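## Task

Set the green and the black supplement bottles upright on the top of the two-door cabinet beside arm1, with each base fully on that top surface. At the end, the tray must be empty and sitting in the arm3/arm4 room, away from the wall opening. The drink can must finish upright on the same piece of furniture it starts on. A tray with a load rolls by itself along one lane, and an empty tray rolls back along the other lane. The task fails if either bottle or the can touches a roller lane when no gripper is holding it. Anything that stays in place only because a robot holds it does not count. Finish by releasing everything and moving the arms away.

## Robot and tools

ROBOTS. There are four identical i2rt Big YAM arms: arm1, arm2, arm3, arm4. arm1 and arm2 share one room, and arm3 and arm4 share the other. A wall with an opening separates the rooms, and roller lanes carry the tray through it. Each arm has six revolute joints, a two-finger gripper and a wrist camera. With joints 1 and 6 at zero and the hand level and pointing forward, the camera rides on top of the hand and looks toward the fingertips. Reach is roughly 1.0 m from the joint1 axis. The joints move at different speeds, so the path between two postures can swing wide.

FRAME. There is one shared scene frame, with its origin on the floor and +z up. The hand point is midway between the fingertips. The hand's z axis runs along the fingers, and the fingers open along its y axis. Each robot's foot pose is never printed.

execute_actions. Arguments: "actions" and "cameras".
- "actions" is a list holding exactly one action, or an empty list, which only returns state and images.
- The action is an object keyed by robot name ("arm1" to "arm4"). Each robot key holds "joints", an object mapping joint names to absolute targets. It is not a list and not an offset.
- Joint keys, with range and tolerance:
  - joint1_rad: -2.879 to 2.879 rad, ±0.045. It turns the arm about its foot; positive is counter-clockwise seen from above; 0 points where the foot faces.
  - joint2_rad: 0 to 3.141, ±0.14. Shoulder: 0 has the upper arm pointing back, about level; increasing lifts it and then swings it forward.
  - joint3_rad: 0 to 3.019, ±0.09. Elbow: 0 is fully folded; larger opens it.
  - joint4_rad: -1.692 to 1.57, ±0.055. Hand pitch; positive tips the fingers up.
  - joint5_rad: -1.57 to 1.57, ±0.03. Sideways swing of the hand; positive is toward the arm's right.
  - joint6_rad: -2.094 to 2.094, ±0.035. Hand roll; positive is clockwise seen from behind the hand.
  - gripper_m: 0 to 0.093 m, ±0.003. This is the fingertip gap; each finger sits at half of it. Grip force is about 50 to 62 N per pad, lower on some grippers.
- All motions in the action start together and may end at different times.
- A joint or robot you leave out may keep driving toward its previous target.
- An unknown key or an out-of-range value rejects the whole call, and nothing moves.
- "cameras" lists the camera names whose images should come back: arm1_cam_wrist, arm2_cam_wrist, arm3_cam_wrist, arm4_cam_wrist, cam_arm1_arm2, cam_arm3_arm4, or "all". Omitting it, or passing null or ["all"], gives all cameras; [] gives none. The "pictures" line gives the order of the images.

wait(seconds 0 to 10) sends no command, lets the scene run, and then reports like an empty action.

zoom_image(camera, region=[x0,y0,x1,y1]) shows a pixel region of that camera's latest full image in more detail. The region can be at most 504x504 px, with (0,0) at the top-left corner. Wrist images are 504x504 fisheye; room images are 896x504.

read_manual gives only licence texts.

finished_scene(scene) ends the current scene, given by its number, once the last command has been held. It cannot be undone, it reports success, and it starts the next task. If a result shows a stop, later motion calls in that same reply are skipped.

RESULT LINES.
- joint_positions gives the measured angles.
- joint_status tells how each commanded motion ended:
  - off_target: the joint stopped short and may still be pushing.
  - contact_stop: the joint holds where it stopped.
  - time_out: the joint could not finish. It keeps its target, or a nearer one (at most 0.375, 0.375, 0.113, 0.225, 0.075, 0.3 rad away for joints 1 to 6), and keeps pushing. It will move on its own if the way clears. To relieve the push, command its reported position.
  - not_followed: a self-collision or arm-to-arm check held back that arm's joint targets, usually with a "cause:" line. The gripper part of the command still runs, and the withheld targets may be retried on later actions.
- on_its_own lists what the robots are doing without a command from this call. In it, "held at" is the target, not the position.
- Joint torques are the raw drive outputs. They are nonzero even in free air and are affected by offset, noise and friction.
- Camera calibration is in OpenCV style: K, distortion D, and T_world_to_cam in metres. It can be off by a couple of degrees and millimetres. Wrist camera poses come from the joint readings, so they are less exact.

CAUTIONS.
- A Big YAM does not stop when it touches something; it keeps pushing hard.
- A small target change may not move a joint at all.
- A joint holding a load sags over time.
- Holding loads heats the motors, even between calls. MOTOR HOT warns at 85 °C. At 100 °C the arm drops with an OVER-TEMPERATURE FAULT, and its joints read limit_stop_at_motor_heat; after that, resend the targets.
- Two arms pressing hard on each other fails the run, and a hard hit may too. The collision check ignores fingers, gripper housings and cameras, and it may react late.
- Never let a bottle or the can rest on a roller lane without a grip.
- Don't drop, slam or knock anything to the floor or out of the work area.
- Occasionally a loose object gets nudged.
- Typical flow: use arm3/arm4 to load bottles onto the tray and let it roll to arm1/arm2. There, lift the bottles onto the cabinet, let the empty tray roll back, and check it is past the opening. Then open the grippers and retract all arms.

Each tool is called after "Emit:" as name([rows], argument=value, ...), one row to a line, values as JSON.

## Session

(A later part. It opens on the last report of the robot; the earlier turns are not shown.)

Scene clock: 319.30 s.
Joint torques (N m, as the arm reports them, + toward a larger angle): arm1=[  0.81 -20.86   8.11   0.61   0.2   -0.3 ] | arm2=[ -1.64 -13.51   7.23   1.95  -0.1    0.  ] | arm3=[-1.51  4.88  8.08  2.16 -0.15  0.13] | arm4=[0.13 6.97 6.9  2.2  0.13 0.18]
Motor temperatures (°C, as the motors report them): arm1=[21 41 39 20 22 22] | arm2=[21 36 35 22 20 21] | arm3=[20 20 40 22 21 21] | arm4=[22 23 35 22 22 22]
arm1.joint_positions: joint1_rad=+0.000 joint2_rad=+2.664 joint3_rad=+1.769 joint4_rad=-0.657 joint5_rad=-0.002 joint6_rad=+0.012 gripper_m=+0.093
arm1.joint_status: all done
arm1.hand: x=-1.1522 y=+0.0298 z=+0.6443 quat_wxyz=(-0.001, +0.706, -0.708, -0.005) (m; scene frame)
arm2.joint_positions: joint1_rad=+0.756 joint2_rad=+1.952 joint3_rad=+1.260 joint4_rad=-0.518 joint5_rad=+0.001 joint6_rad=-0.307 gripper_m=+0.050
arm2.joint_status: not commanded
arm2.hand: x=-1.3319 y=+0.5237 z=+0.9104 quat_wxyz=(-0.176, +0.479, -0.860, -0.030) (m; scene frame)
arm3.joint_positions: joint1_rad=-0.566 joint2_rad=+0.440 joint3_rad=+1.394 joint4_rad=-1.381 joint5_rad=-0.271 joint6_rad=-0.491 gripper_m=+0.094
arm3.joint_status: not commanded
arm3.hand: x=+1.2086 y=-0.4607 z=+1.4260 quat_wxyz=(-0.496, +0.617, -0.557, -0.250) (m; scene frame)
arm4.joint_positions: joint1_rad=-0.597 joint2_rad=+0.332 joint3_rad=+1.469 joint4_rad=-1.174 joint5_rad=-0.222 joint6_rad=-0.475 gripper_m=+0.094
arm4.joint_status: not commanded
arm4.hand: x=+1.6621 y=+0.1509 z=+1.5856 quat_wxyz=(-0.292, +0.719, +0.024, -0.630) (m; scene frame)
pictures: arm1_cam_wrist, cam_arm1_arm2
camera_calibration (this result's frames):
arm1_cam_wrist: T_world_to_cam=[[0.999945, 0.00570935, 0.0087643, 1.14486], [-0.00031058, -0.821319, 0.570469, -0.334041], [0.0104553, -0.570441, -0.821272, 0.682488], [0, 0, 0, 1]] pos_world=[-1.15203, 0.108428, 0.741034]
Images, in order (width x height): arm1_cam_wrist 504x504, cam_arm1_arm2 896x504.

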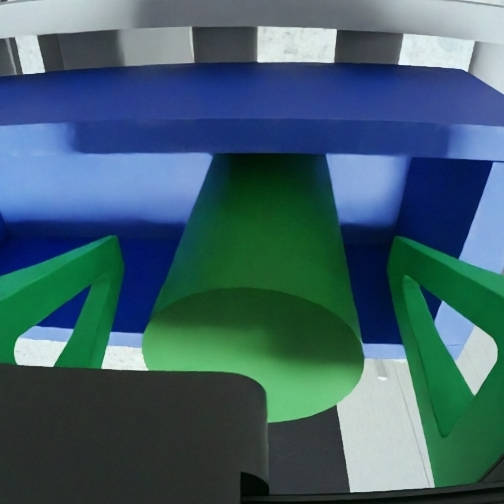

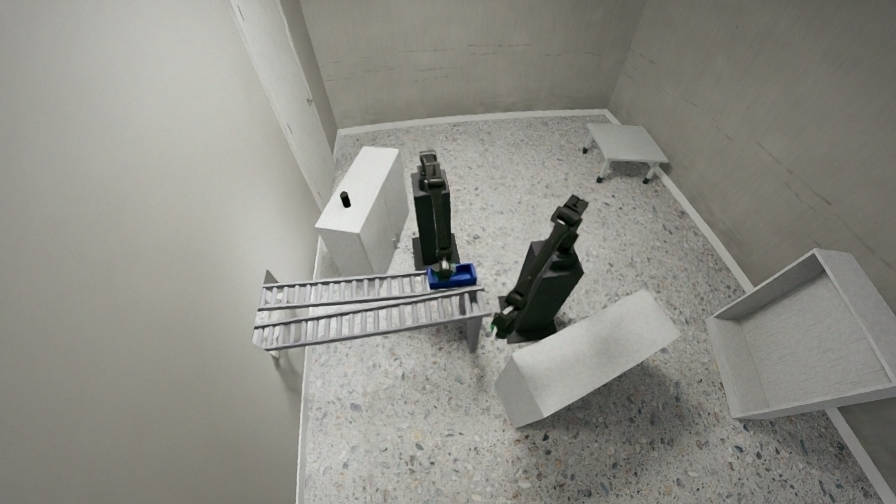

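Emit:
execute_actions(actions=[])

Scene clock: 332.93 s.
Joint torques (N m, as the arm reports them, + toward a larger angle): arm1=[  0.88 -20.95   8.07   0.66   0.2   -0.31] | arm2=[ -1.67 -13.45   7.23   1.95  -0.1    0.  ] | arm3=[-1.58  5.45  8.28  2.24 -0.2   0.05] | arm4=[-0.39  7.06  6.81  2.1   0.08  0.18]
Motor temperatures (°C, as the motors report them): arm1=[21 43 37 20 22 22] | arm2=[21 36 35 22 20 21] | arm3=[20 20 40 22 21 21] | arm4=[22 23 35 22 22 22]
arm1.joint_positions: joint1_rad=+0.000 joint2_rad=+2.664 joint3_rad=+1.769 joint4_rad=-0.657 joint5_rad=-0.002 joint6_rad=+0.012 gripper_m=+0.093
arm1.joint_status: all done
arm1.hand: x=-1.1522 y=+0.0298 z=+0.6443 quat_wxyz=(-0.001, +0.706, -0.708, -0.005) (m; scene frame)
arm2.joint_positions: joint1_rad=+0.756 joint2_rad=+1.952 joint3_rad=+1.260 joint4_rad=-0.518 joint5_rad=+0.001 joint6_rad=-0.307 gripper_m=+0.050
arm2.joint_status: not commanded
arm2.hand: x=-1.3319 y=+0.5237 z=+0.9104 quat_wxyz=(-0.176, +0.479, -0.860, -0.030) (m; scene frame)
arm3.joint_positions: joint1_rad=-0.566 joint2_rad=+0.440 joint3_rad=+1.394 joint4_rad=-1.381 joint5_rad=-0.271 joint6_rad=-0.491 gripper_m=+0.094
arm3.joint_status: not commanded
arm3.hand: x=+1.2086 y=-0.4607 z=+1.4260 quat_wxyz=(-0.496, +0.617, -0.557, -0.250) (m; scene frame)
arm4.joint_positions: joint1_rad=-0.597 joint2_rad=+0.332 joint3_rad=+1.469 joint4_rad=-1.174 joint5_rad=-0.222 joint6_rad=-0.475 gripper_m=+0.094
arm4.joint_status: not commanded
arm4.hand: x=+1.6621 y=+0.1509 z=+1.5856 quat_wxyz=(-0.292, +0.719, +0.024, -0.630) (m; scene frame)
pictures: arm1_cam_wrist, arm2_cam_wrist, arm3_cam_wrist, arm4_cam_wrist, cam_arm1_arm2, cam_arm3_arm4
camera_calibration (this result's frames):
arm1_cam_wrist: T_world_to_cam=[[0.999945, 0.00570935, 0.0087643, 1.14486], [-0.00031058, -0.821319, 0.570469, -0.334041], [0.0104553, -0.570441, -0.821272, 0.682488], [0, 0, 0, 1]] pos_world=[-1.15203, 0.108428, 0.741034]
arm2_cam_wrist: T_world_to_cam=[[0.833721, -0.539931, 0.115689, 1.28574], [-0.548499, -0.785606, 0.286308, -0.575585], [-0.0637002, -0.302157, -0.951128, 1.06324], [0, 0, 0, 1]] pos_world=[-1.31992, 0.56329, 1.02733]
arm3_cam_wrist: T_world_to_cam=[[0.939246, -0.108671, 0.325587, -1.65133], [0.0599762, -0.882006, -0.467406, 0.189216], [0.337963, 0.458537, -0.821903, 1.09963], [0, 0, 0, 1]] pos_world=[1.16803, -0.516781, 1.52988]
arm4_cam_wrist: T_world_to_cam=[[0.343544, 0.821973, 0.454244, -1.41677], [0.698774, 0.0994269, -0.708399, -0.0503062], [-0.627449, 0.560781, -0.540216, 1.94108], [0, 0, 0, 1]] pos_world=[1.73981, 0.0810287, 1.65653]
Images, in order (width x height): arm1_cam_wrist 504x504, arm2_cam_wrist 504x504, arm3_cam_wrist 504x504, arm4_cam_wrist 504x504, cam_arm1_arm2 896x504, cam_arm3_arm4 896x504.

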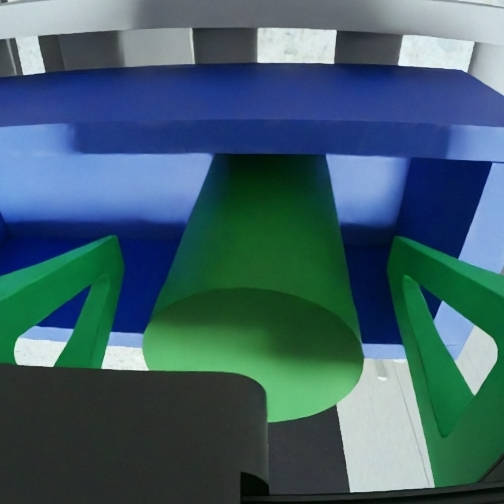

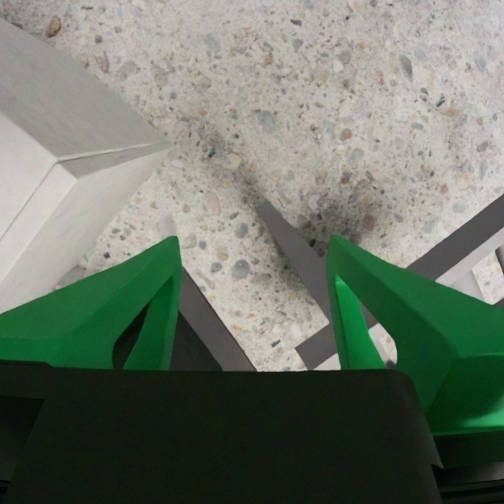

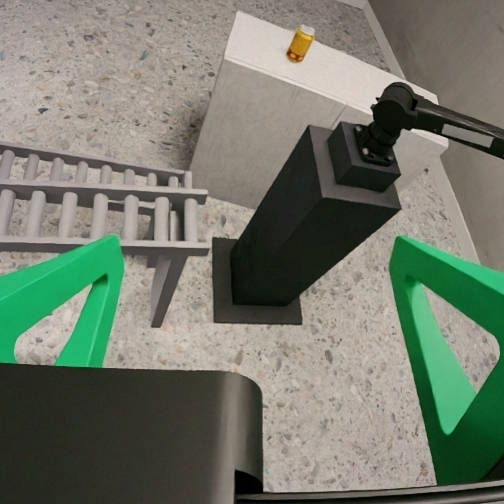

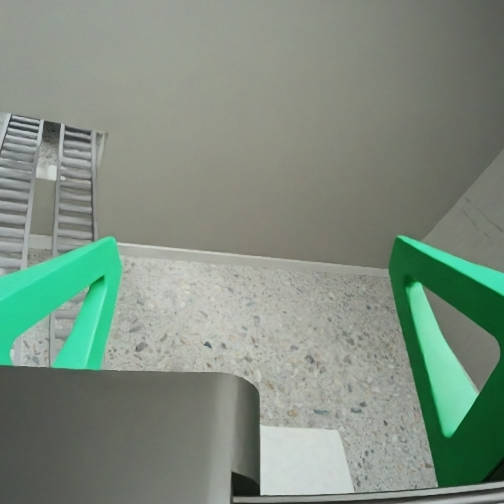

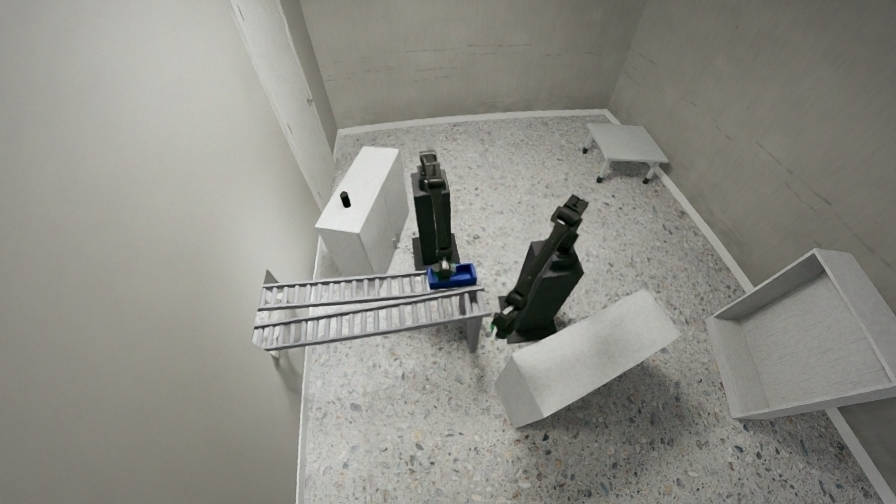

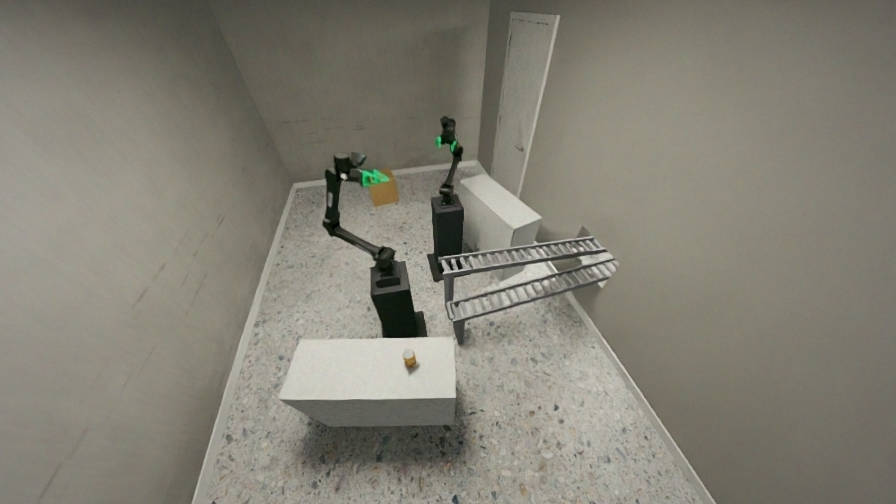

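Emit:
execute_actions([
  {"arm1": {"joints": {"gripper_m": 0.045}}},
], cameras=["arm1_cam_wrist"])

Scene clock: 341.27 s.
Joint torques (N m, as the arm reports them, + toward a larger angle): arm1=[  0.47 -21.01   7.93   0.49   0.17  -0.32] | arm2=[ -1.65 -13.49   7.23   1.95  -0.1    0.  ] | arm3=[-1.47  4.89  8.2   2.26 -0.17  0.11] | arm4=[0.11 7.41 6.86 2.13 0.13 0.18]
Motor temperatures (°C, as the motors report them): arm1=[21 44 37 20 22 22] | arm2=[21 36 35 22 20 21] | arm3=[20 20 40 22 21 21] | arm4=[22 23 35 22 22 22]
arm1.joint_positions: joint1_rad=+0.000 joint2_rad=+2.664 joint3_rad=+1.769 joint4_rad=-0.657 joint5_rad=-0.001 joint6_rad=+0.011 gripper_m=+0.064
arm1.joint_status: gripper_m off_target (ended at +0.064, target +0.045)
arm1.hand: x=-1.1521 y=+0.0298 z=+0.6443 quat_wxyz=(-0.001, +0.706, -0.708, -0.005) (m; scene frame)
arm2.joint_positions: joint1_rad=+0.756 joint2_rad=+1.952 joint3_rad=+1.260 joint4_rad=-0.518 joint5_rad=+0.001 joint6_rad=-0.307 gripper_m=+0.050
arm2.joint_status: not commanded
arm2.hand: x=-1.3319 y=+0.5237 z=+0.9104 quat_wxyz=(-0.176, +0.479, -0.860, -0.030) (m; scene frame)
arm3.joint_positions: joint1_rad=-0.566 joint2_rad=+0.440 joint3_rad=+1.394 joint4_rad=-1.381 joint5_rad=-0.271 joint6_rad=-0.491 gripper_m=+0.094
arm3.joint_status: not commanded
arm3.hand: x=+1.2086 y=-0.4607 z=+1.4260 quat_wxyz=(-0.496, +0.617, -0.557, -0.250) (m; scene frame)
arm4.joint_positions: joint1_rad=-0.597 joint2_rad=+0.332 joint3_rad=+1.469 joint4_rad=-1.174 joint5_rad=-0.222 joint6_rad=-0.475 gripper_m=+0.094
arm4.joint_status: not commanded
arm4.hand: x=+1.6621 y=+0.1509 z=+1.5856 quat_wxyz=(-0.292, +0.719, +0.024, -0.630) (m; scene frame)
pictures: arm1_cam_wrist
camera_calibration (this result's frames):
arm1_cam_wrist: T_world_to_cam=[[0.999936, 0.00608406, 0.00953051, 1.14421], [-0.000439832, -0.821324, 0.570462, -0.334184], [0.0112984, -0.57043, -0.821269, 0.683455], [0, 0, 0, 1]] pos_world=[-1.15201, 0.108429, 0.741034]
Images, in order (width x height): arm1_cam_wrist 504x504.

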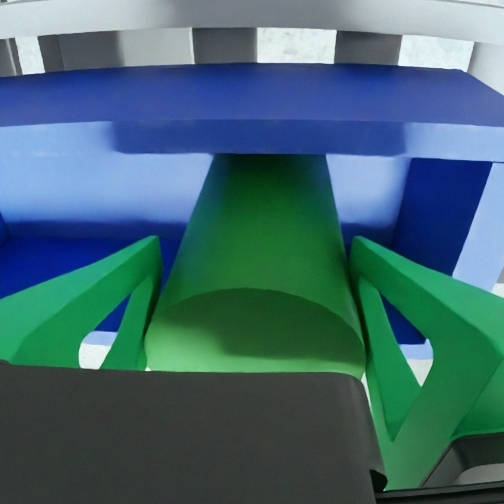

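Emit:
execute_actions([
  {"arm1": {"joints": {"joint2_rad": 2.24, "joint3_rad": 1.35, "joint4_rad": -0.625}}, "arm2": {"joints": {"joint1_rad": 0.36, "joint2_rad": 2.124, "joint3_rad": 1.28, "joint4_rad": -0.505, "joint6_rad": -0.316}}},
], cameras=["arm1_cam_wrist", "cam_arm1_arm2"])

Scene clock: 386.00 s.
Joint torques (N m, as the arm reports them, + toward a larger angle): arm1=[  0.48 -17.62   6.75   0.31   0.15  -0.31] | arm2=[ -1.82 -14.91   6.6    1.31  -0.13   0.01] | arm3=[-1.07  4.56  8.21  2.08 -0.26  0.12] | arm4=[-0.51  7.48  6.83  2.27  0.12  0.19]
Motor temperatures (°C, as the motors report them): arm1=[21 45 36 20 22 22] | arm2=[21 37 35 22 20 21] | arm3=[20 20 40 22 21 21] | arm4=[22 24 35 22 22 22]
arm1.joint_positions: joint1_rad=+0.000 joint2_rad=+2.233 joint3_rad=+1.346 joint4_rad=-0.618 joint5_rad=-0.001 joint6_rad=+0.011 gripper_m=+0.063
arm1.joint_status: all done
arm1.hand: x=-1.1509 y=-0.0362 z=+0.7906 quat_wxyz=(-0.017, +0.706, -0.708, -0.022) (m; scene frame)
arm2.joint_positions: joint1_rad=+0.366 joint2_rad=+2.139 joint3_rad=+1.262 joint4_rad=-0.511 joint5_rad=+0.002 joint6_rad=-0.309 gripper_m=+0.050
arm2.joint_status: all done
arm2.hand: x=-1.2493 y=+0.3069 z=+0.8080 quat_wxyz=(-0.092, +0.308, -0.947, +0.006) (m; scene frame)
arm3.joint_positions: joint1_rad=-0.566 joint2_rad=+0.440 joint3_rad=+1.394 joint4_rad=-1.381 joint5_rad=-0.271 joint6_rad=-0.491 gripper_m=+0.094
arm3.joint_status: not commanded
arm3.hand: x=+1.2086 y=-0.4607 z=+1.4260 quat_wxyz=(-0.496, +0.617, -0.557, -0.250) (m; scene frame)
arm4.joint_positions: joint1_rad=-0.597 joint2_rad=+0.332 joint3_rad=+1.469 joint4_rad=-1.174 joint5_rad=-0.222 joint6_rad=-0.475 gripper_m=+0.094
arm4.joint_status: not commanded
arm4.hand: x=+1.6621 y=+0.1509 z=+1.5856 quat_wxyz=(-0.292, +0.719, +0.024, -0.630) (m; scene frame)
pictures: arm1_cam_wrist, cam_arm1_arm2
camera_calibration (this result's frames):
arm1_cam_wrist: T_world_to_cam=[[0.999941, 0.00543824, 0.00942691, 1.14211], [-0.000405658, -0.846973, 0.531635, -0.442054], [0.0108755, -0.531608, -0.846921, 0.787122], [0, 0, 0, 1]] pos_world=[-1.15078, 0.0378208, 0.890875]
Images, in order (width x height): arm1_cam_wrist 504x504, cam_arm1_arm2 896x504.

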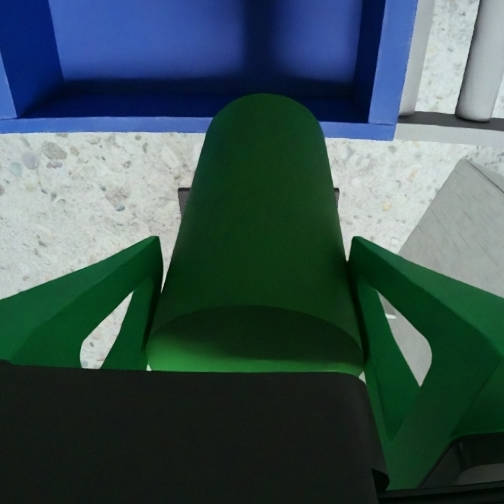

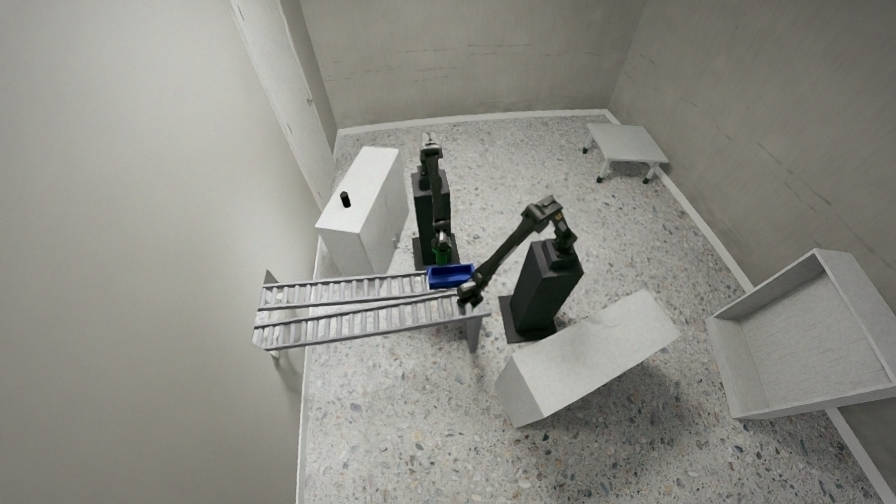

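Emit:
zoom_image(camera="arm1_cam_wrist", region=[130, 70, 390, 250])

Emit:
zoom_image(camera="arm1_cam_wrist", region=[130, 220, 390, 400])

Emit:
zoom_image(camera="cam_arm1_arm2", region=[380, 200, 520, 320])

Region (130, 70, 390, 250) of arm1_cam_wrist's 504x504 image, scaled by 1.938, with more detail than that image has; it fills the top 349 rows of this view, and the rest is white.

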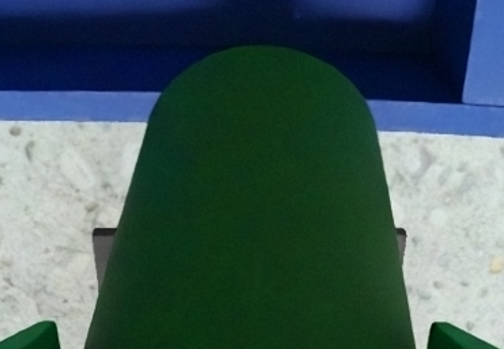

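Region (130, 220, 390, 400) of arm1_cam_wrist's 504x504 image, scaled by 1.938, with more detail than that image has; it fills the top 349 rows of this view, and the rest is white.

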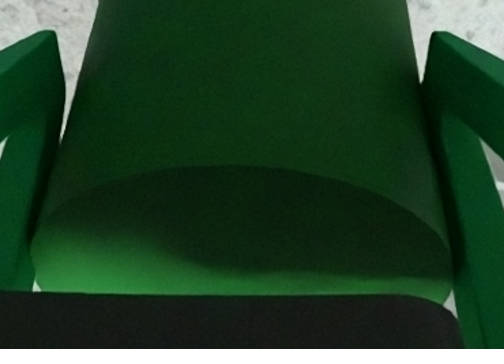

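Region (380, 200, 520, 320) of cam_arm1_arm2's 896x504 image, scaled by 3.600, with more detail than that image has; it fills the top 432 rows of this view, and the rest is white.

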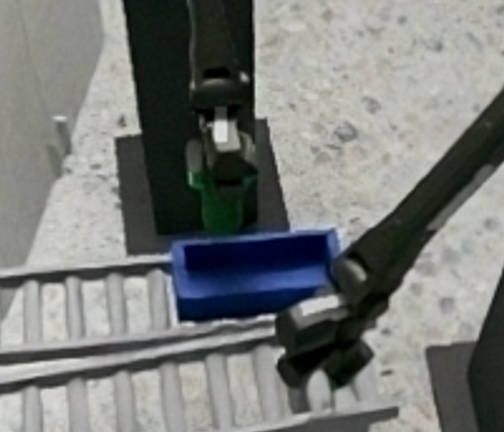

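Emit:
execute_actions(actions=[], cameras=["arm1_cam_wrist"])

Scene clock: 472.23 s.
Joint torques (N m, as the arm reports them, + toward a larger angle): arm1=[  0.74 -17.33   6.71   0.29   0.17  -0.3 ] | arm2=[ -1.73 -15.03   6.58   1.33  -0.12   0.01] | arm3=[-0.87  5.22  8.4   2.15 -0.17  0.12] | arm4=[0.04 7.38 6.84 2.15 0.12 0.14]
Motor temperatures (°C, as the motors report them): arm1=[21 44 34 20 22 22] | arm2=[21 39 34 22 20 21] | arm3=[20 20 41 22 21 21] | arm4=[22 24 35 22 22 22]
arm1.joint_positions: joint1_rad=+0.000 joint2_rad=+2.233 joint3_rad=+1.346 joint4_rad=-0.618 joint5_rad=-0.001 joint6_rad=+0.011 gripper_m=+0.063
arm1.joint_status: all done
arm1.hand: x=-1.1509 y=-0.0362 z=+0.7906 quat_wxyz=(-0.017, +0.706, -0.708, -0.022) (m; scene frame)
arm2.joint_positions: joint1_rad=+0.366 joint2_rad=+2.139 joint3_rad=+1.262 joint4_rad=-0.511 joint5_rad=+0.002 joint6_rad=-0.309 gripper_m=+0.050
arm2.joint_status: all done
arm2.hand: x=-1.2493 y=+0.3069 z=+0.8080 quat_wxyz=(-0.092, +0.308, -0.947, +0.006) (m; scene frame)
arm3.joint_positions: joint1_rad=-0.566 joint2_rad=+0.440 joint3_rad=+1.394 joint4_rad=-1.381 joint5_rad=-0.271 joint6_rad=-0.491 gripper_m=+0.094
arm3.joint_status: not commanded
arm3.hand: x=+1.2086 y=-0.4607 z=+1.4260 quat_wxyz=(-0.496, +0.617, -0.557, -0.250) (m; scene frame)
arm4.joint_positions: joint1_rad=-0.597 joint2_rad=+0.332 joint3_rad=+1.469 joint4_rad=-1.174 joint5_rad=-0.222 joint6_rad=-0.475 gripper_m=+0.094
arm4.joint_status: not commanded
arm4.hand: x=+1.6621 y=+0.1509 z=+1.5856 quat_wxyz=(-0.292, +0.719, +0.024, -0.630) (m; scene frame)
pictures: arm1_cam_wrist
camera_calibration (this result's frames):
arm1_cam_wrist: T_world_to_cam=[[0.999941, 0.00543824, 0.00942691, 1.14211], [-0.000405658, -0.846973, 0.531635, -0.442054], [0.0108755, -0.531608, -0.846921, 0.787122], [0, 0, 0, 1]] pos_world=[-1.15078, 0.0378208, 0.890875]
Images, in order (width x height): arm1_cam_wrist 504x504.

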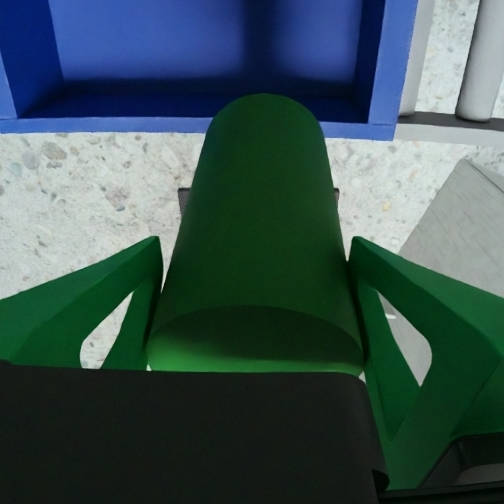

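Emit:
execute_actions([
  {"arm1": {"joints": {"joint1_rad": -0.70, "joint3_rad": 2.005, "joint4_rad": -1.369, "joint5_rad": -0.057}}, "arm2": {"joints": {"joint1_rad": -0.275, "joint6_rad": -0.32}}},
], cameras=["arm1_cam_wrist", "arm2_cam_wrist", "cam_arm1_arm2"])

Scene clock: 494.07 s.
Joint torques (N m, as the arm reports them, + toward a larger angle): arm1=[  0.86 -21.09  12.5    0.06   0.1   -0.32] | arm2=[ -1.51 -15.05   6.63   1.34  -0.12   0.02] | arm3=[ 0.15  5.07  8.57  2.11 -0.21  0.15] | arm4=[0.21 7.3  6.76 2.13 0.11 0.18]
Motor temperatures (°C, as the motors report them): arm1=[21 44 35 20 22 22] | arm2=[21 39 34 22 20 21] | arm3=[20 20 41 22 21 21] | arm4=[22 24 35 22 22 22]
arm1.joint_positions: joint1_rad=-0.690 joint2_rad=+2.241 joint3_rad=+1.969 joint4_rad=-1.358 joint5_rad=-0.058 joint6_rad=+0.011 gripper_m=+0.063
arm1.joint_status: all done
arm1.hand: x=-0.7348 y=-0.0786 z=+0.9804 quat_wxyz=(+0.043, +0.423, -0.905, -0.009) (m; scene frame)
arm2.joint_positions: joint1_rad=-0.271 joint2_rad=+2.139 joint3_rad=+1.262 joint4_rad=-0.511 joint5_rad=+0.002 joint6_rad=-0.314 gripper_m=+0.050
arm2.joint_status: all done
arm2.hand: x=-1.2499 y=-0.0510 z=+0.8116 quat_wxyz=(-0.089, -0.002, -0.995, +0.034) (m; scene frame)
arm3.joint_positions: joint1_rad=-0.566 joint2_rad=+0.440 joint3_rad=+1.394 joint4_rad=-1.381 joint5_rad=-0.271 joint6_rad=-0.491 gripper_m=+0.094
arm3.joint_status: not commanded
arm3.hand: x=+1.2086 y=-0.4607 z=+1.4260 quat_wxyz=(-0.496, +0.617, -0.557, -0.250) (m; scene frame)
arm4.joint_positions: joint1_rad=-0.597 joint2_rad=+0.332 joint3_rad=+1.469 joint4_rad=-1.174 joint5_rad=-0.222 joint6_rad=-0.475 gripper_m=+0.094
arm4.joint_status: not commanded
arm4.hand: x=+1.6621 y=+0.1509 z=+1.5856 quat_wxyz=(-0.292, +0.719, +0.024, -0.630) (m; scene frame)
pictures: arm1_cam_wrist, arm2_cam_wrist, cam_arm1_arm2
camera_calibration (this result's frames):
arm1_cam_wrist: T_world_to_cam=[[0.772676, -0.633577, -0.0393891, 0.555115], [-0.471508, -0.614357, 0.632649, -1.0056], [-0.425031, -0.470261, -0.773436, 0.533353], [0, 0, 0, 1]] pos_world=[-0.676379, -0.0152714, 1.07057]
arm2_cam_wrist: T_world_to_cam=[[-0.0114151, -0.997762, 0.0658877, -0.120767], [-0.898841, 0.0391096, 0.436526, -1.47152], [-0.438125, -0.0542396, -0.897276, 0.301853], [0, 0, 0, 1]] pos_world=[-1.19179, -0.0465738, 0.921157]
Images, in order (width x height): arm1_cam_wrist 504x504, arm2_cam_wrist 504x504, cam_arm1_arm2 896x504.

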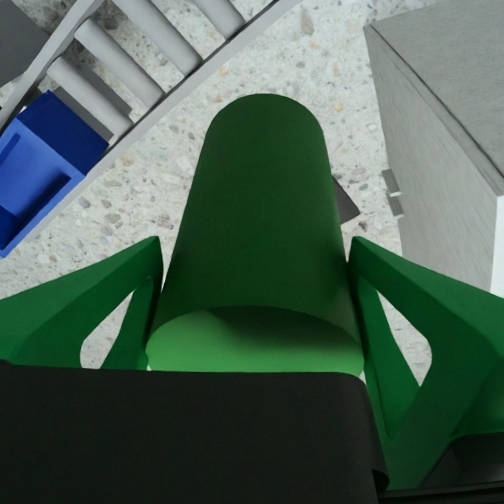

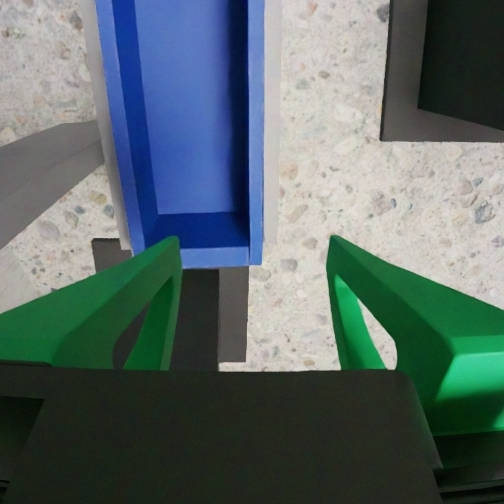

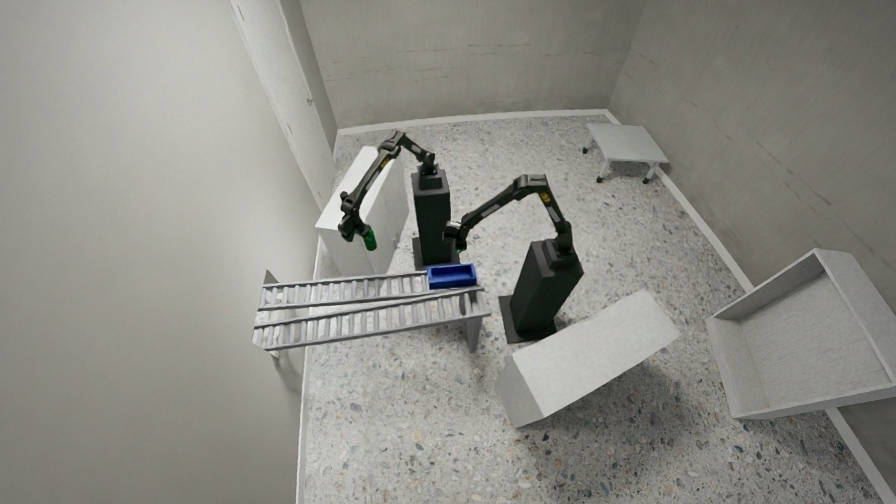

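Emit:
zoom_image(camera="arm2_cam_wrist", region=[80, 0, 340, 280])

Region (80, 0, 340, 280) of arm2_cam_wrist's 504x504 image, scaled by 1.800, with more detail than that image has; it fills the left 468 columns of this view, and the rest is white.

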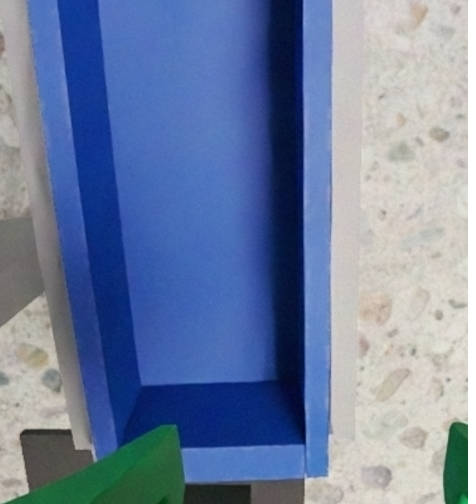

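Emit:
execute_actions([
  {"arm1": {"joints": {"joint1_rad": -1.332, "joint2_rad": 2.335}}, "arm2": {"joints": {"joint2_rad": 2.74, "joint3_rad": 1.755}}},
], cameras=["arm1_cam_wrist", "arm2_cam_wrist", "cam_arm1_arm2"])

Scene clock: 519.80 s.
Joint torques (N m, as the arm reports them, + toward a larger angle): arm1=[  0.59 -22.77  11.7   -0.3    0.12  -0.34] | arm2=[ -1.53 -18.57   6.08   0.8   -0.12   0.01] | arm3=[-1.13  4.22  8.24  2.18 -0.18  0.13] | arm4=[0.29 7.27 6.69 2.21 0.08 0.19]
Motor temperatures (°C, as the motors report them): arm1=[21 47 40 20 22 22] | arm2=[21 40 34 22 20 21] | arm3=[20 20 41 22 21 21] | arm4=[22 24 35 22 22 22]
arm1.joint_positions: joint1_rad=-1.324 joint2_rad=+2.354 joint3_rad=+1.972 joint4_rad=-1.358 joint5_rad=-0.058 joint6_rad=+0.011 gripper_m=+0.063
arm1.joint_status: all done
arm1.hand: x=-0.5193 y=-0.4271 z=+0.9124 quat_wxyz=(+0.090, +0.118, -0.989, -0.013) (m; scene frame)
arm2.joint_positions: joint1_rad=-0.271 joint2_rad=+2.756 joint3_rad=+1.731 joint4_rad=-0.506 joint5_rad=+0.002 joint6_rad=-0.314 gripper_m=+0.050
arm2.joint_status: all done
arm2.hand: x=-1.2162 y=-0.0641 z=+0.5720 quat_wxyz=(-0.021, -0.002, -1.000, +0.012) (m; scene frame)
arm3.joint_positions: joint1_rad=-0.566 joint2_rad=+0.440 joint3_rad=+1.394 joint4_rad=-1.381 joint5_rad=-0.271 joint6_rad=-0.491 gripper_m=+0.094
arm3.joint_status: not commanded
arm3.hand: x=+1.2086 y=-0.4607 z=+1.4260 quat_wxyz=(-0.496, +0.617, -0.557, -0.250) (m; scene frame)
arm4.joint_positions: joint1_rad=-0.597 joint2_rad=+0.332 joint3_rad=+1.469 joint4_rad=-1.174 joint5_rad=-0.222 joint6_rad=-0.475 gripper_m=+0.094
arm4.joint_status: not commanded
arm4.hand: x=+1.6621 y=+0.1509 z=+1.5856 quat_wxyz=(-0.292, +0.719, +0.024, -0.630) (m; scene frame)
pictures: arm1_cam_wrist, arm2_cam_wrist, cam_arm1_arm2
camera_calibration (this result's frames):
arm1_cam_wrist: T_world_to_cam=[[0.243265, -0.969384, -0.0334324, -0.258658], [-0.675933, -0.194143, 0.710931, -1.07321], [-0.695655, -0.150346, -0.702467, 0.339785], [0, 0, 0, 1]] pos_world=[-0.426124, -0.40801, 0.993019]
arm2_cam_wrist: T_world_to_cam=[[-0.00655564, -0.999733, 0.0221706, -0.0868842], [-0.831106, 0.0177762, 0.555829, -1.32337], [-0.556075, -0.0147823, -0.831001, -0.0780202], [0, 0, 0, 1]] pos_world=[-1.14381, -0.0644898, 0.672657]
Images, in order (width x height): arm1_cam_wrist 504x504, arm2_cam_wrist 504x504, cam_arm1_arm2 896x504.

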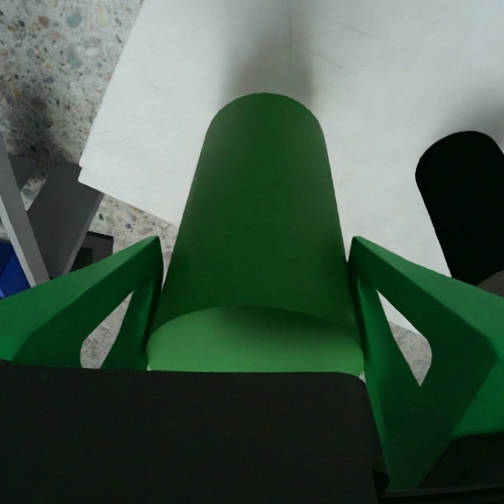

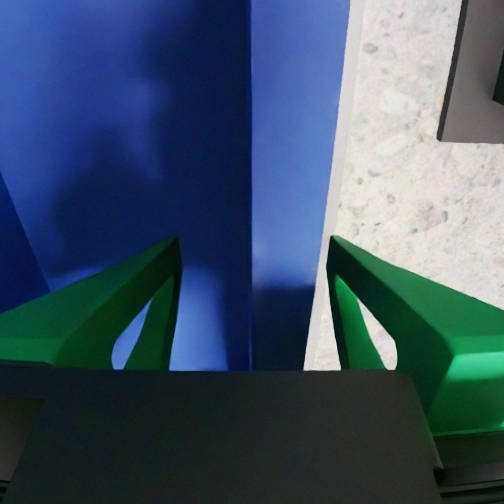

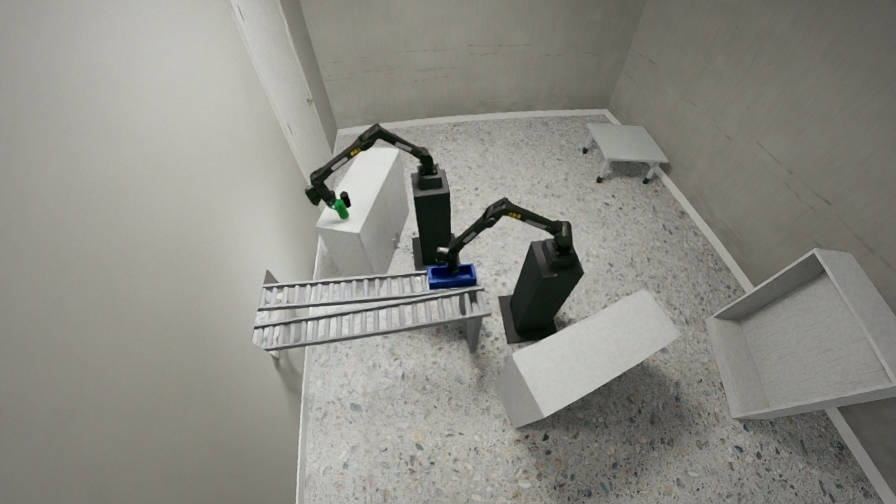

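Emit:
zoom_image(camera="arm2_cam_wrist", region=[240, 150, 400, 380])

Emit:
zoom_image(camera="cam_arm1_arm2", region=[400, 220, 520, 320])

Region (240, 150, 400, 380) of arm2_cam_wrist's 504x504 image, scaled by 2.191, with more detail than that image has; it fills the left 351 columns of this view, and the rest is white.

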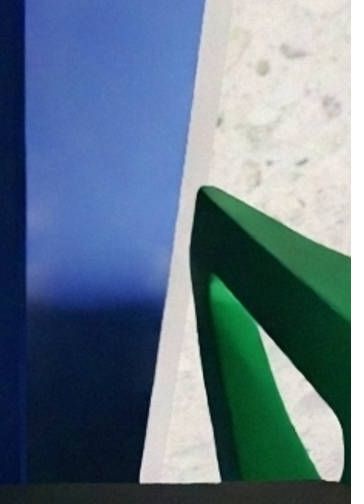

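Region (400, 220, 520, 320) of cam_arm1_arm2's 896x504 image, scaled by 4.200, with more detail than that image has.

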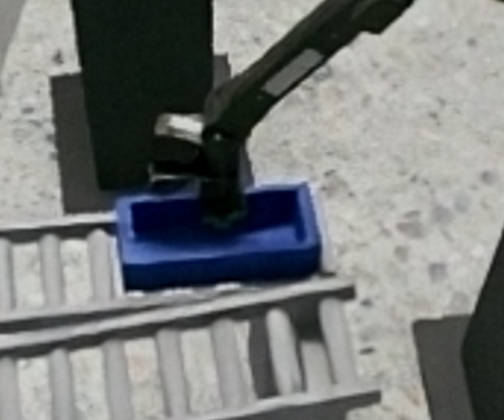

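Emit:
execute_actions([
  {"arm1": {"joints": {"joint2_rad": 2.40, "joint4_rad": -1.297}}, "arm2": {"joints": {"joint2_rad": 2.725}}},
], cameras=["arm1_cam_wrist", "arm2_cam_wrist", "cam_arm1_arm2"])

Scene clock: 559.73 s.
Joint torques (N m, as the arm reports them, + toward a larger angle): arm1=[  1.16 -21.17  11.55   0.4    0.15  -0.3 ] | arm2=[ -1.55 -18.38   6.13   0.81  -0.13   0.01] | arm3=[-0.33  4.62  8.46  2.13 -0.23  0.13] | arm4=[-0.18  7.67  6.83  2.09  0.12  0.16]
Motor temperatures (°C, as the motors report them): arm1=[21 50 41 20 22 22] | arm2=[21 43 33 22 20 21] | arm3=[20 20 41 22 21 21] | arm4=[22 24 36 22 22 22]
arm1.joint_positions: joint1_rad=-1.324 joint2_rad=+2.397 joint3_rad=+1.972 joint4_rad=-1.302 joint5_rad=-0.058 joint6_rad=+0.011 gripper_m=+0.063
arm1.joint_status: all done
arm1.hand: x=-0.5138 y=-0.4259 z=+0.8832 quat_wxyz=(+0.084, +0.118, -0.989, -0.014) (m; scene frame)
arm2.joint_positions: joint1_rad=-0.271 joint2_rad=+2.746 joint3_rad=+1.731 joint4_rad=-0.506 joint5_rad=+0.002 joint6_rad=-0.314 gripper_m=+0.050
arm2.joint_status: all done
arm2.hand: x=-1.2115 y=-0.0656 z=+0.5780 quat_wxyz=(-0.026, -0.002, -1.000, +0.014) (m; scene frame)
arm3.joint_positions: joint1_rad=-0.566 joint2_rad=+0.440 joint3_rad=+1.394 joint4_rad=-1.381 joint5_rad=-0.271 joint6_rad=-0.491 gripper_m=+0.094
arm3.joint_status: not commanded
arm3.hand: x=+1.2086 y=-0.4607 z=+1.4260 quat_wxyz=(-0.496, +0.617, -0.557, -0.250) (m; scene frame)
arm4.joint_positions: joint1_rad=-0.597 joint2_rad=+0.332 joint3_rad=+1.469 joint4_rad=-1.174 joint5_rad=-0.222 joint6_rad=-0.475 gripper_m=+0.094
arm4.joint_status: not commanded
arm4.hand: x=+1.6621 y=+0.1509 z=+1.5856 quat_wxyz=(-0.292, +0.719, +0.024, -0.630) (m; scene frame)
pictures: arm1_cam_wrist, arm2_cam_wrist, cam_arm1_arm2
camera_calibration (this result's frames):
arm1_cam_wrist: T_world_to_cam=[[0.243776, -0.969251, -0.0335453, -0.259413], [-0.684518, -0.19646, 0.702025, -1.04605], [-0.687028, -0.148174, -0.711362, 0.336448], [0, 0, 0, 1]] pos_world=[-0.421655, -0.40709, 0.964989]
arm2_cam_wrist: T_world_to_cam=[[-0.00670557, -0.999657, 0.0253306, -0.0905091], [-0.836504, 0.0194873, 0.547613, -1.32444], [-0.547919, -0.0175171, -0.836348, -0.0575495], [0, 0, 0, 1]] pos_world=[-1.14004, -0.0656763, 0.679444]
Images, in order (width x height): arm1_cam_wrist 504x504, arm2_cam_wrist 504x504, cam_arm1_arm2 896x504.

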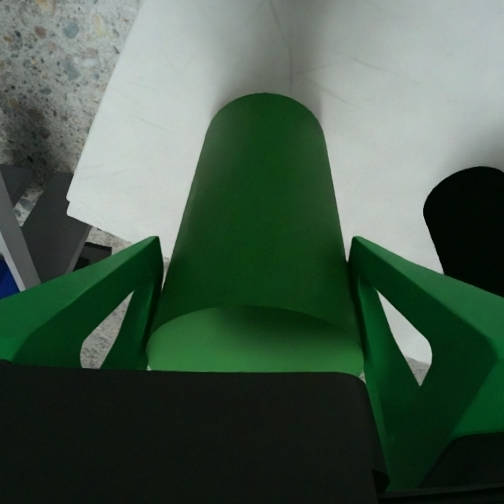

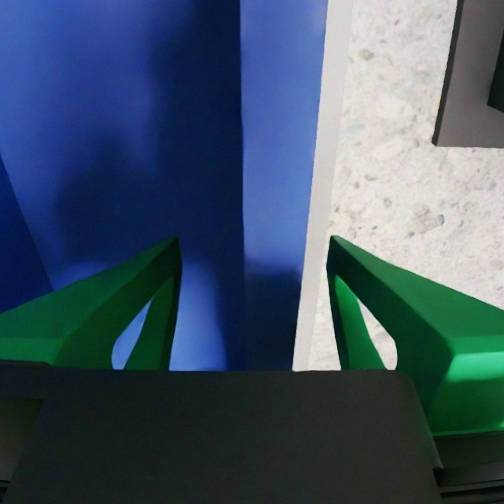

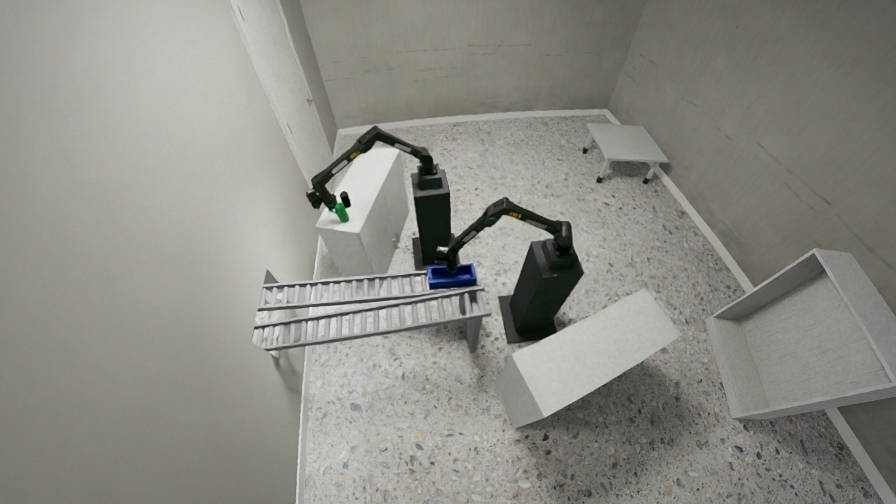

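Emit:
execute_actions([
  {"arm1": {"joints": {"joint2_rad": 2.425, "joint4_rad": -1.283}}, "arm2": {"joints": {"gripper_m": 0.0}}},
], cameras=["arm1_cam_wrist", "arm2_cam_wrist"])

Scene clock: 564.73 s.
Joint torques (N m, as the arm reports them, + toward a larger angle): arm1=[  0.65 -20.96  11.48   0.3    0.12  -0.34] | arm2=[ -1.39 -18.35   6.13   0.85   0.09   0.01] | arm3=[-2.35  4.45  8.27  2.   -0.2   0.16] | arm4=[0.04 7.44 6.79 2.26 0.1  0.17]
Motor temperatures (°C, as the motors report them): arm1=[21 50 41 20 22 22] | arm2=[21 43 33 22 20 21] | arm3=[20 20 41 22 21 21] | arm4=[22 24 36 22 22 22]
arm1.joint_positions: joint1_rad=-1.324 joint2_rad=+2.411 joint3_rad=+1.972 joint4_rad=-1.287 joint5_rad=-0.058 joint6_rad=+0.011 gripper_m=+0.063
arm1.joint_status: all done
arm1.hand: x=-0.5131 y=-0.4258 z=+0.8737 quat_wxyz=(+0.083, +0.118, -0.989, -0.014) (m; scene frame)
arm2.joint_positions: joint1_rad=-0.273 joint2_rad=+2.743 joint3_rad=+1.731 joint4_rad=-0.507 joint5_rad=-0.003 joint6_rad=-0.314 gripper_m=+0.011
arm2.joint_status: gripper_m off_target (ended at +0.011, target +0.000)
arm2.hand: x=-1.2105 y=-0.0663 z=+0.5796 quat_wxyz=(-0.028, -0.003, -1.000, +0.012) (m; scene frame)
arm3.joint_positions: joint1_rad=-0.566 joint2_rad=+0.440 joint3_rad=+1.394 joint4_rad=-1.381 joint5_rad=-0.271 joint6_rad=-0.491 gripper_m=+0.094
arm3.joint_status: not commanded
arm3.hand: x=+1.2086 y=-0.4607 z=+1.4260 quat_wxyz=(-0.496, +0.617, -0.557, -0.250) (m; scene frame)
arm4.joint_positions: joint1_rad=-0.597 joint2_rad=+0.332 joint3_rad=+1.469 joint4_rad=-1.174 joint5_rad=-0.222 joint6_rad=-0.475 gripper_m=+0.094
arm4.joint_status: not commanded
arm4.hand: x=+1.6621 y=+0.1509 z=+1.5856 quat_wxyz=(-0.292, +0.719, +0.024, -0.630) (m; scene frame)
pictures: arm1_cam_wrist, arm2_cam_wrist
camera_calibration (this result's frames):
arm1_cam_wrist: T_world_to_cam=[[0.243807, -0.969243, -0.033552, -0.259781], [-0.685035, -0.196599, 0.701481, -1.03868], [-0.686502, -0.148042, -0.711898, 0.330992], [0, 0, 0, 1]] pos_world=[-0.420968, -0.406994, 0.955529]
arm2_cam_wrist: T_world_to_cam=[[-0.00802429, -0.999735, 0.0215777, -0.0906619], [-0.838258, 0.0184903, 0.54496, -1.32517], [-0.545214, -0.0137148, -0.838185, -0.0511433], [0, 0, 0, 1]] pos_world=[-1.13945, -0.0668365, 0.681253]
Images, in order (width x height): arm1_cam_wrist 504x504, arm2_cam_wrist 504x504.

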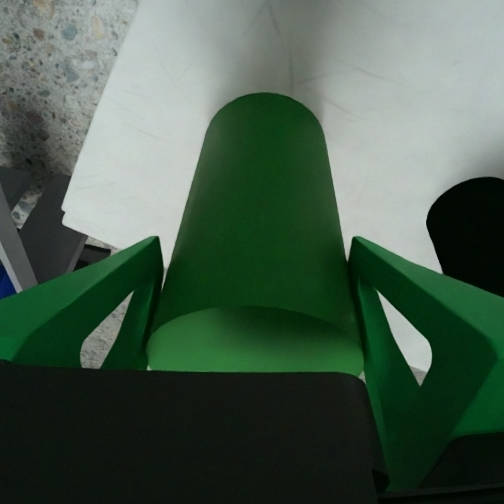

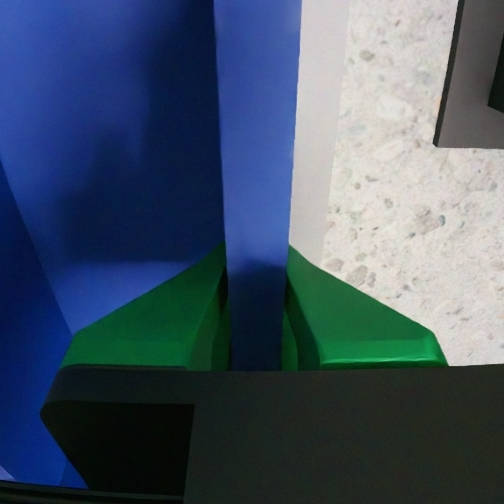

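Emit:
execute_actions([
  {"arm1": {"joints": {"gripper_m": 0.093, "joint2_rad": 1.95}}, "arm2": {"joints": {"joint2_rad": 2.12, "joint3_rad": 1.275}}},
], cameras=["arm1_cam_wrist", "arm2_cam_wrist", "cam_arm1_arm2"])

Scene clock: 575.93 s.
Joint torques (N m, as the arm reports them, + toward a larger angle): arm1=[  0.66 -19.15  11.51   1.05   0.12  -0.34] | arm2=[ -1.41 -14.28   5.9    0.96  -0.09   0.04] | arm3=[-1.23  4.41  8.27  1.89 -0.18  0.09] | arm4=[0.11 7.32 6.89 2.2  0.12 0.14]
Motor temperatures (°C, as the motors report them): arm1=[21 50 41 20 22 22] | arm2=[21 44 33 22 20 21] | arm3=[20 20 41 22 21 21] | arm4=[22 24 36 22 22 22]
arm1.joint_positions: joint1_rad=-1.324 joint2_rad=+1.951 joint3_rad=+1.997 joint4_rad=-1.287 joint5_rad=-0.058 joint6_rad=+0.011 gripper_m=+0.093
arm1.joint_status: all done
arm1.hand: x=-0.4832 y=-0.4153 z=+1.1875 quat_wxyz=(-0.156, +0.125, -0.979, -0.045) (m; scene frame)
arm2.joint_positions: joint1_rad=-0.272 joint2_rad=+2.122 joint3_rad=+1.269 joint4_rad=-0.502 joint5_rad=+0.001 joint6_rad=-0.315 gripper_m=+0.011
arm2.joint_status: all done
arm2.hand: x=-1.2408 y=-0.0547 z=+0.8235 quat_wxyz=(-0.105, -0.002, -0.994, +0.039) (m; scene frame)
arm3.joint_positions: joint1_rad=-0.566 joint2_rad=+0.440 joint3_rad=+1.394 joint4_rad=-1.381 joint5_rad=-0.271 joint6_rad=-0.491 gripper_m=+0.094
arm3.joint_status: not commanded
arm3.hand: x=+1.2086 y=-0.4607 z=+1.4260 quat_wxyz=(-0.496, +0.617, -0.557, -0.250) (m; scene frame)
arm4.joint_positions: joint1_rad=-0.597 joint2_rad=+0.332 joint3_rad=+1.469 joint4_rad=-1.174 joint5_rad=-0.222 joint6_rad=-0.475 gripper_m=+0.094
arm4.joint_status: not commanded
arm4.hand: x=+1.6621 y=+0.1509 z=+1.5856 quat_wxyz=(-0.292, +0.719, +0.024, -0.630) (m; scene frame)
pictures: arm1_cam_wrist, arm2_cam_wrist, cam_arm1_arm2
camera_calibration (this result's frames):
arm1_cam_wrist: T_world_to_cam=[[0.263715, -0.964044, -0.032756, -0.23548], [-0.920871, -0.261723, 0.288959, -0.887413], [-0.287142, -0.0460388, -0.956781, 1.10267], [0, 0, 0, 1]] pos_world=[-0.43847, -0.408504, 1.30373]
arm2_cam_wrist: T_world_to_cam=[[-0.0128899, -0.997059, 0.0755467, -0.134876], [-0.912217, 0.0426676, 0.40748, -1.46089], [-0.409505, -0.0636626, -0.910084, 0.361853], [0, 0, 0, 1]] pos_world=[-1.1862, -0.0491098, 0.934789]
Images, in order (width x height): arm1_cam_wrist 504x504, arm2_cam_wrist 504x504, cam_arm1_arm2 896x504.

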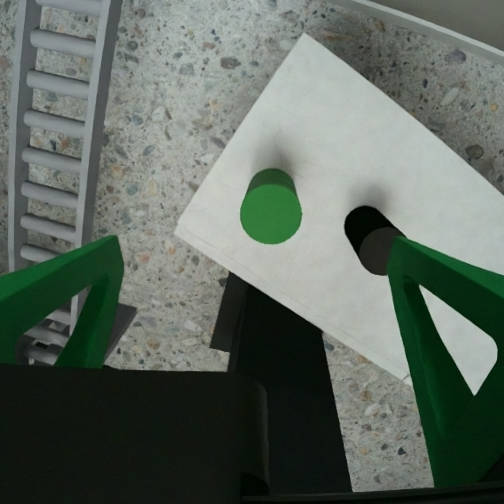

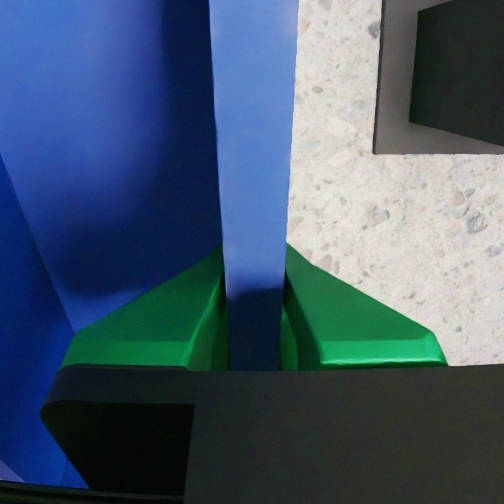

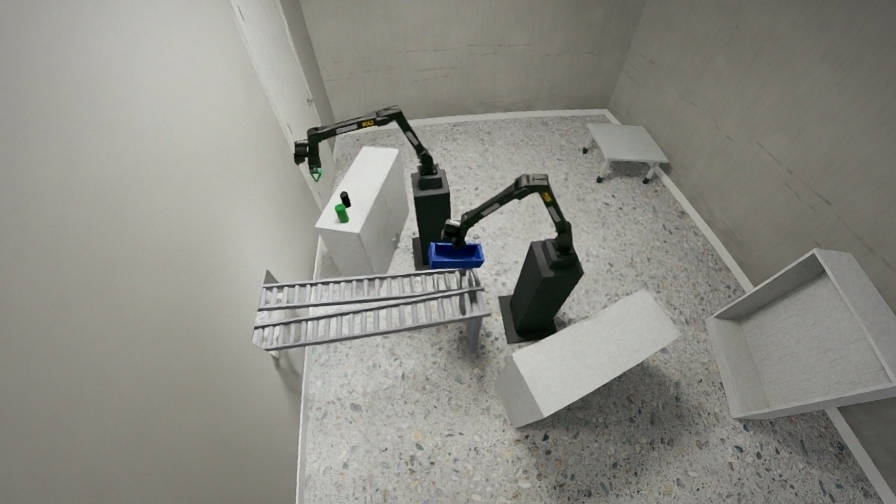

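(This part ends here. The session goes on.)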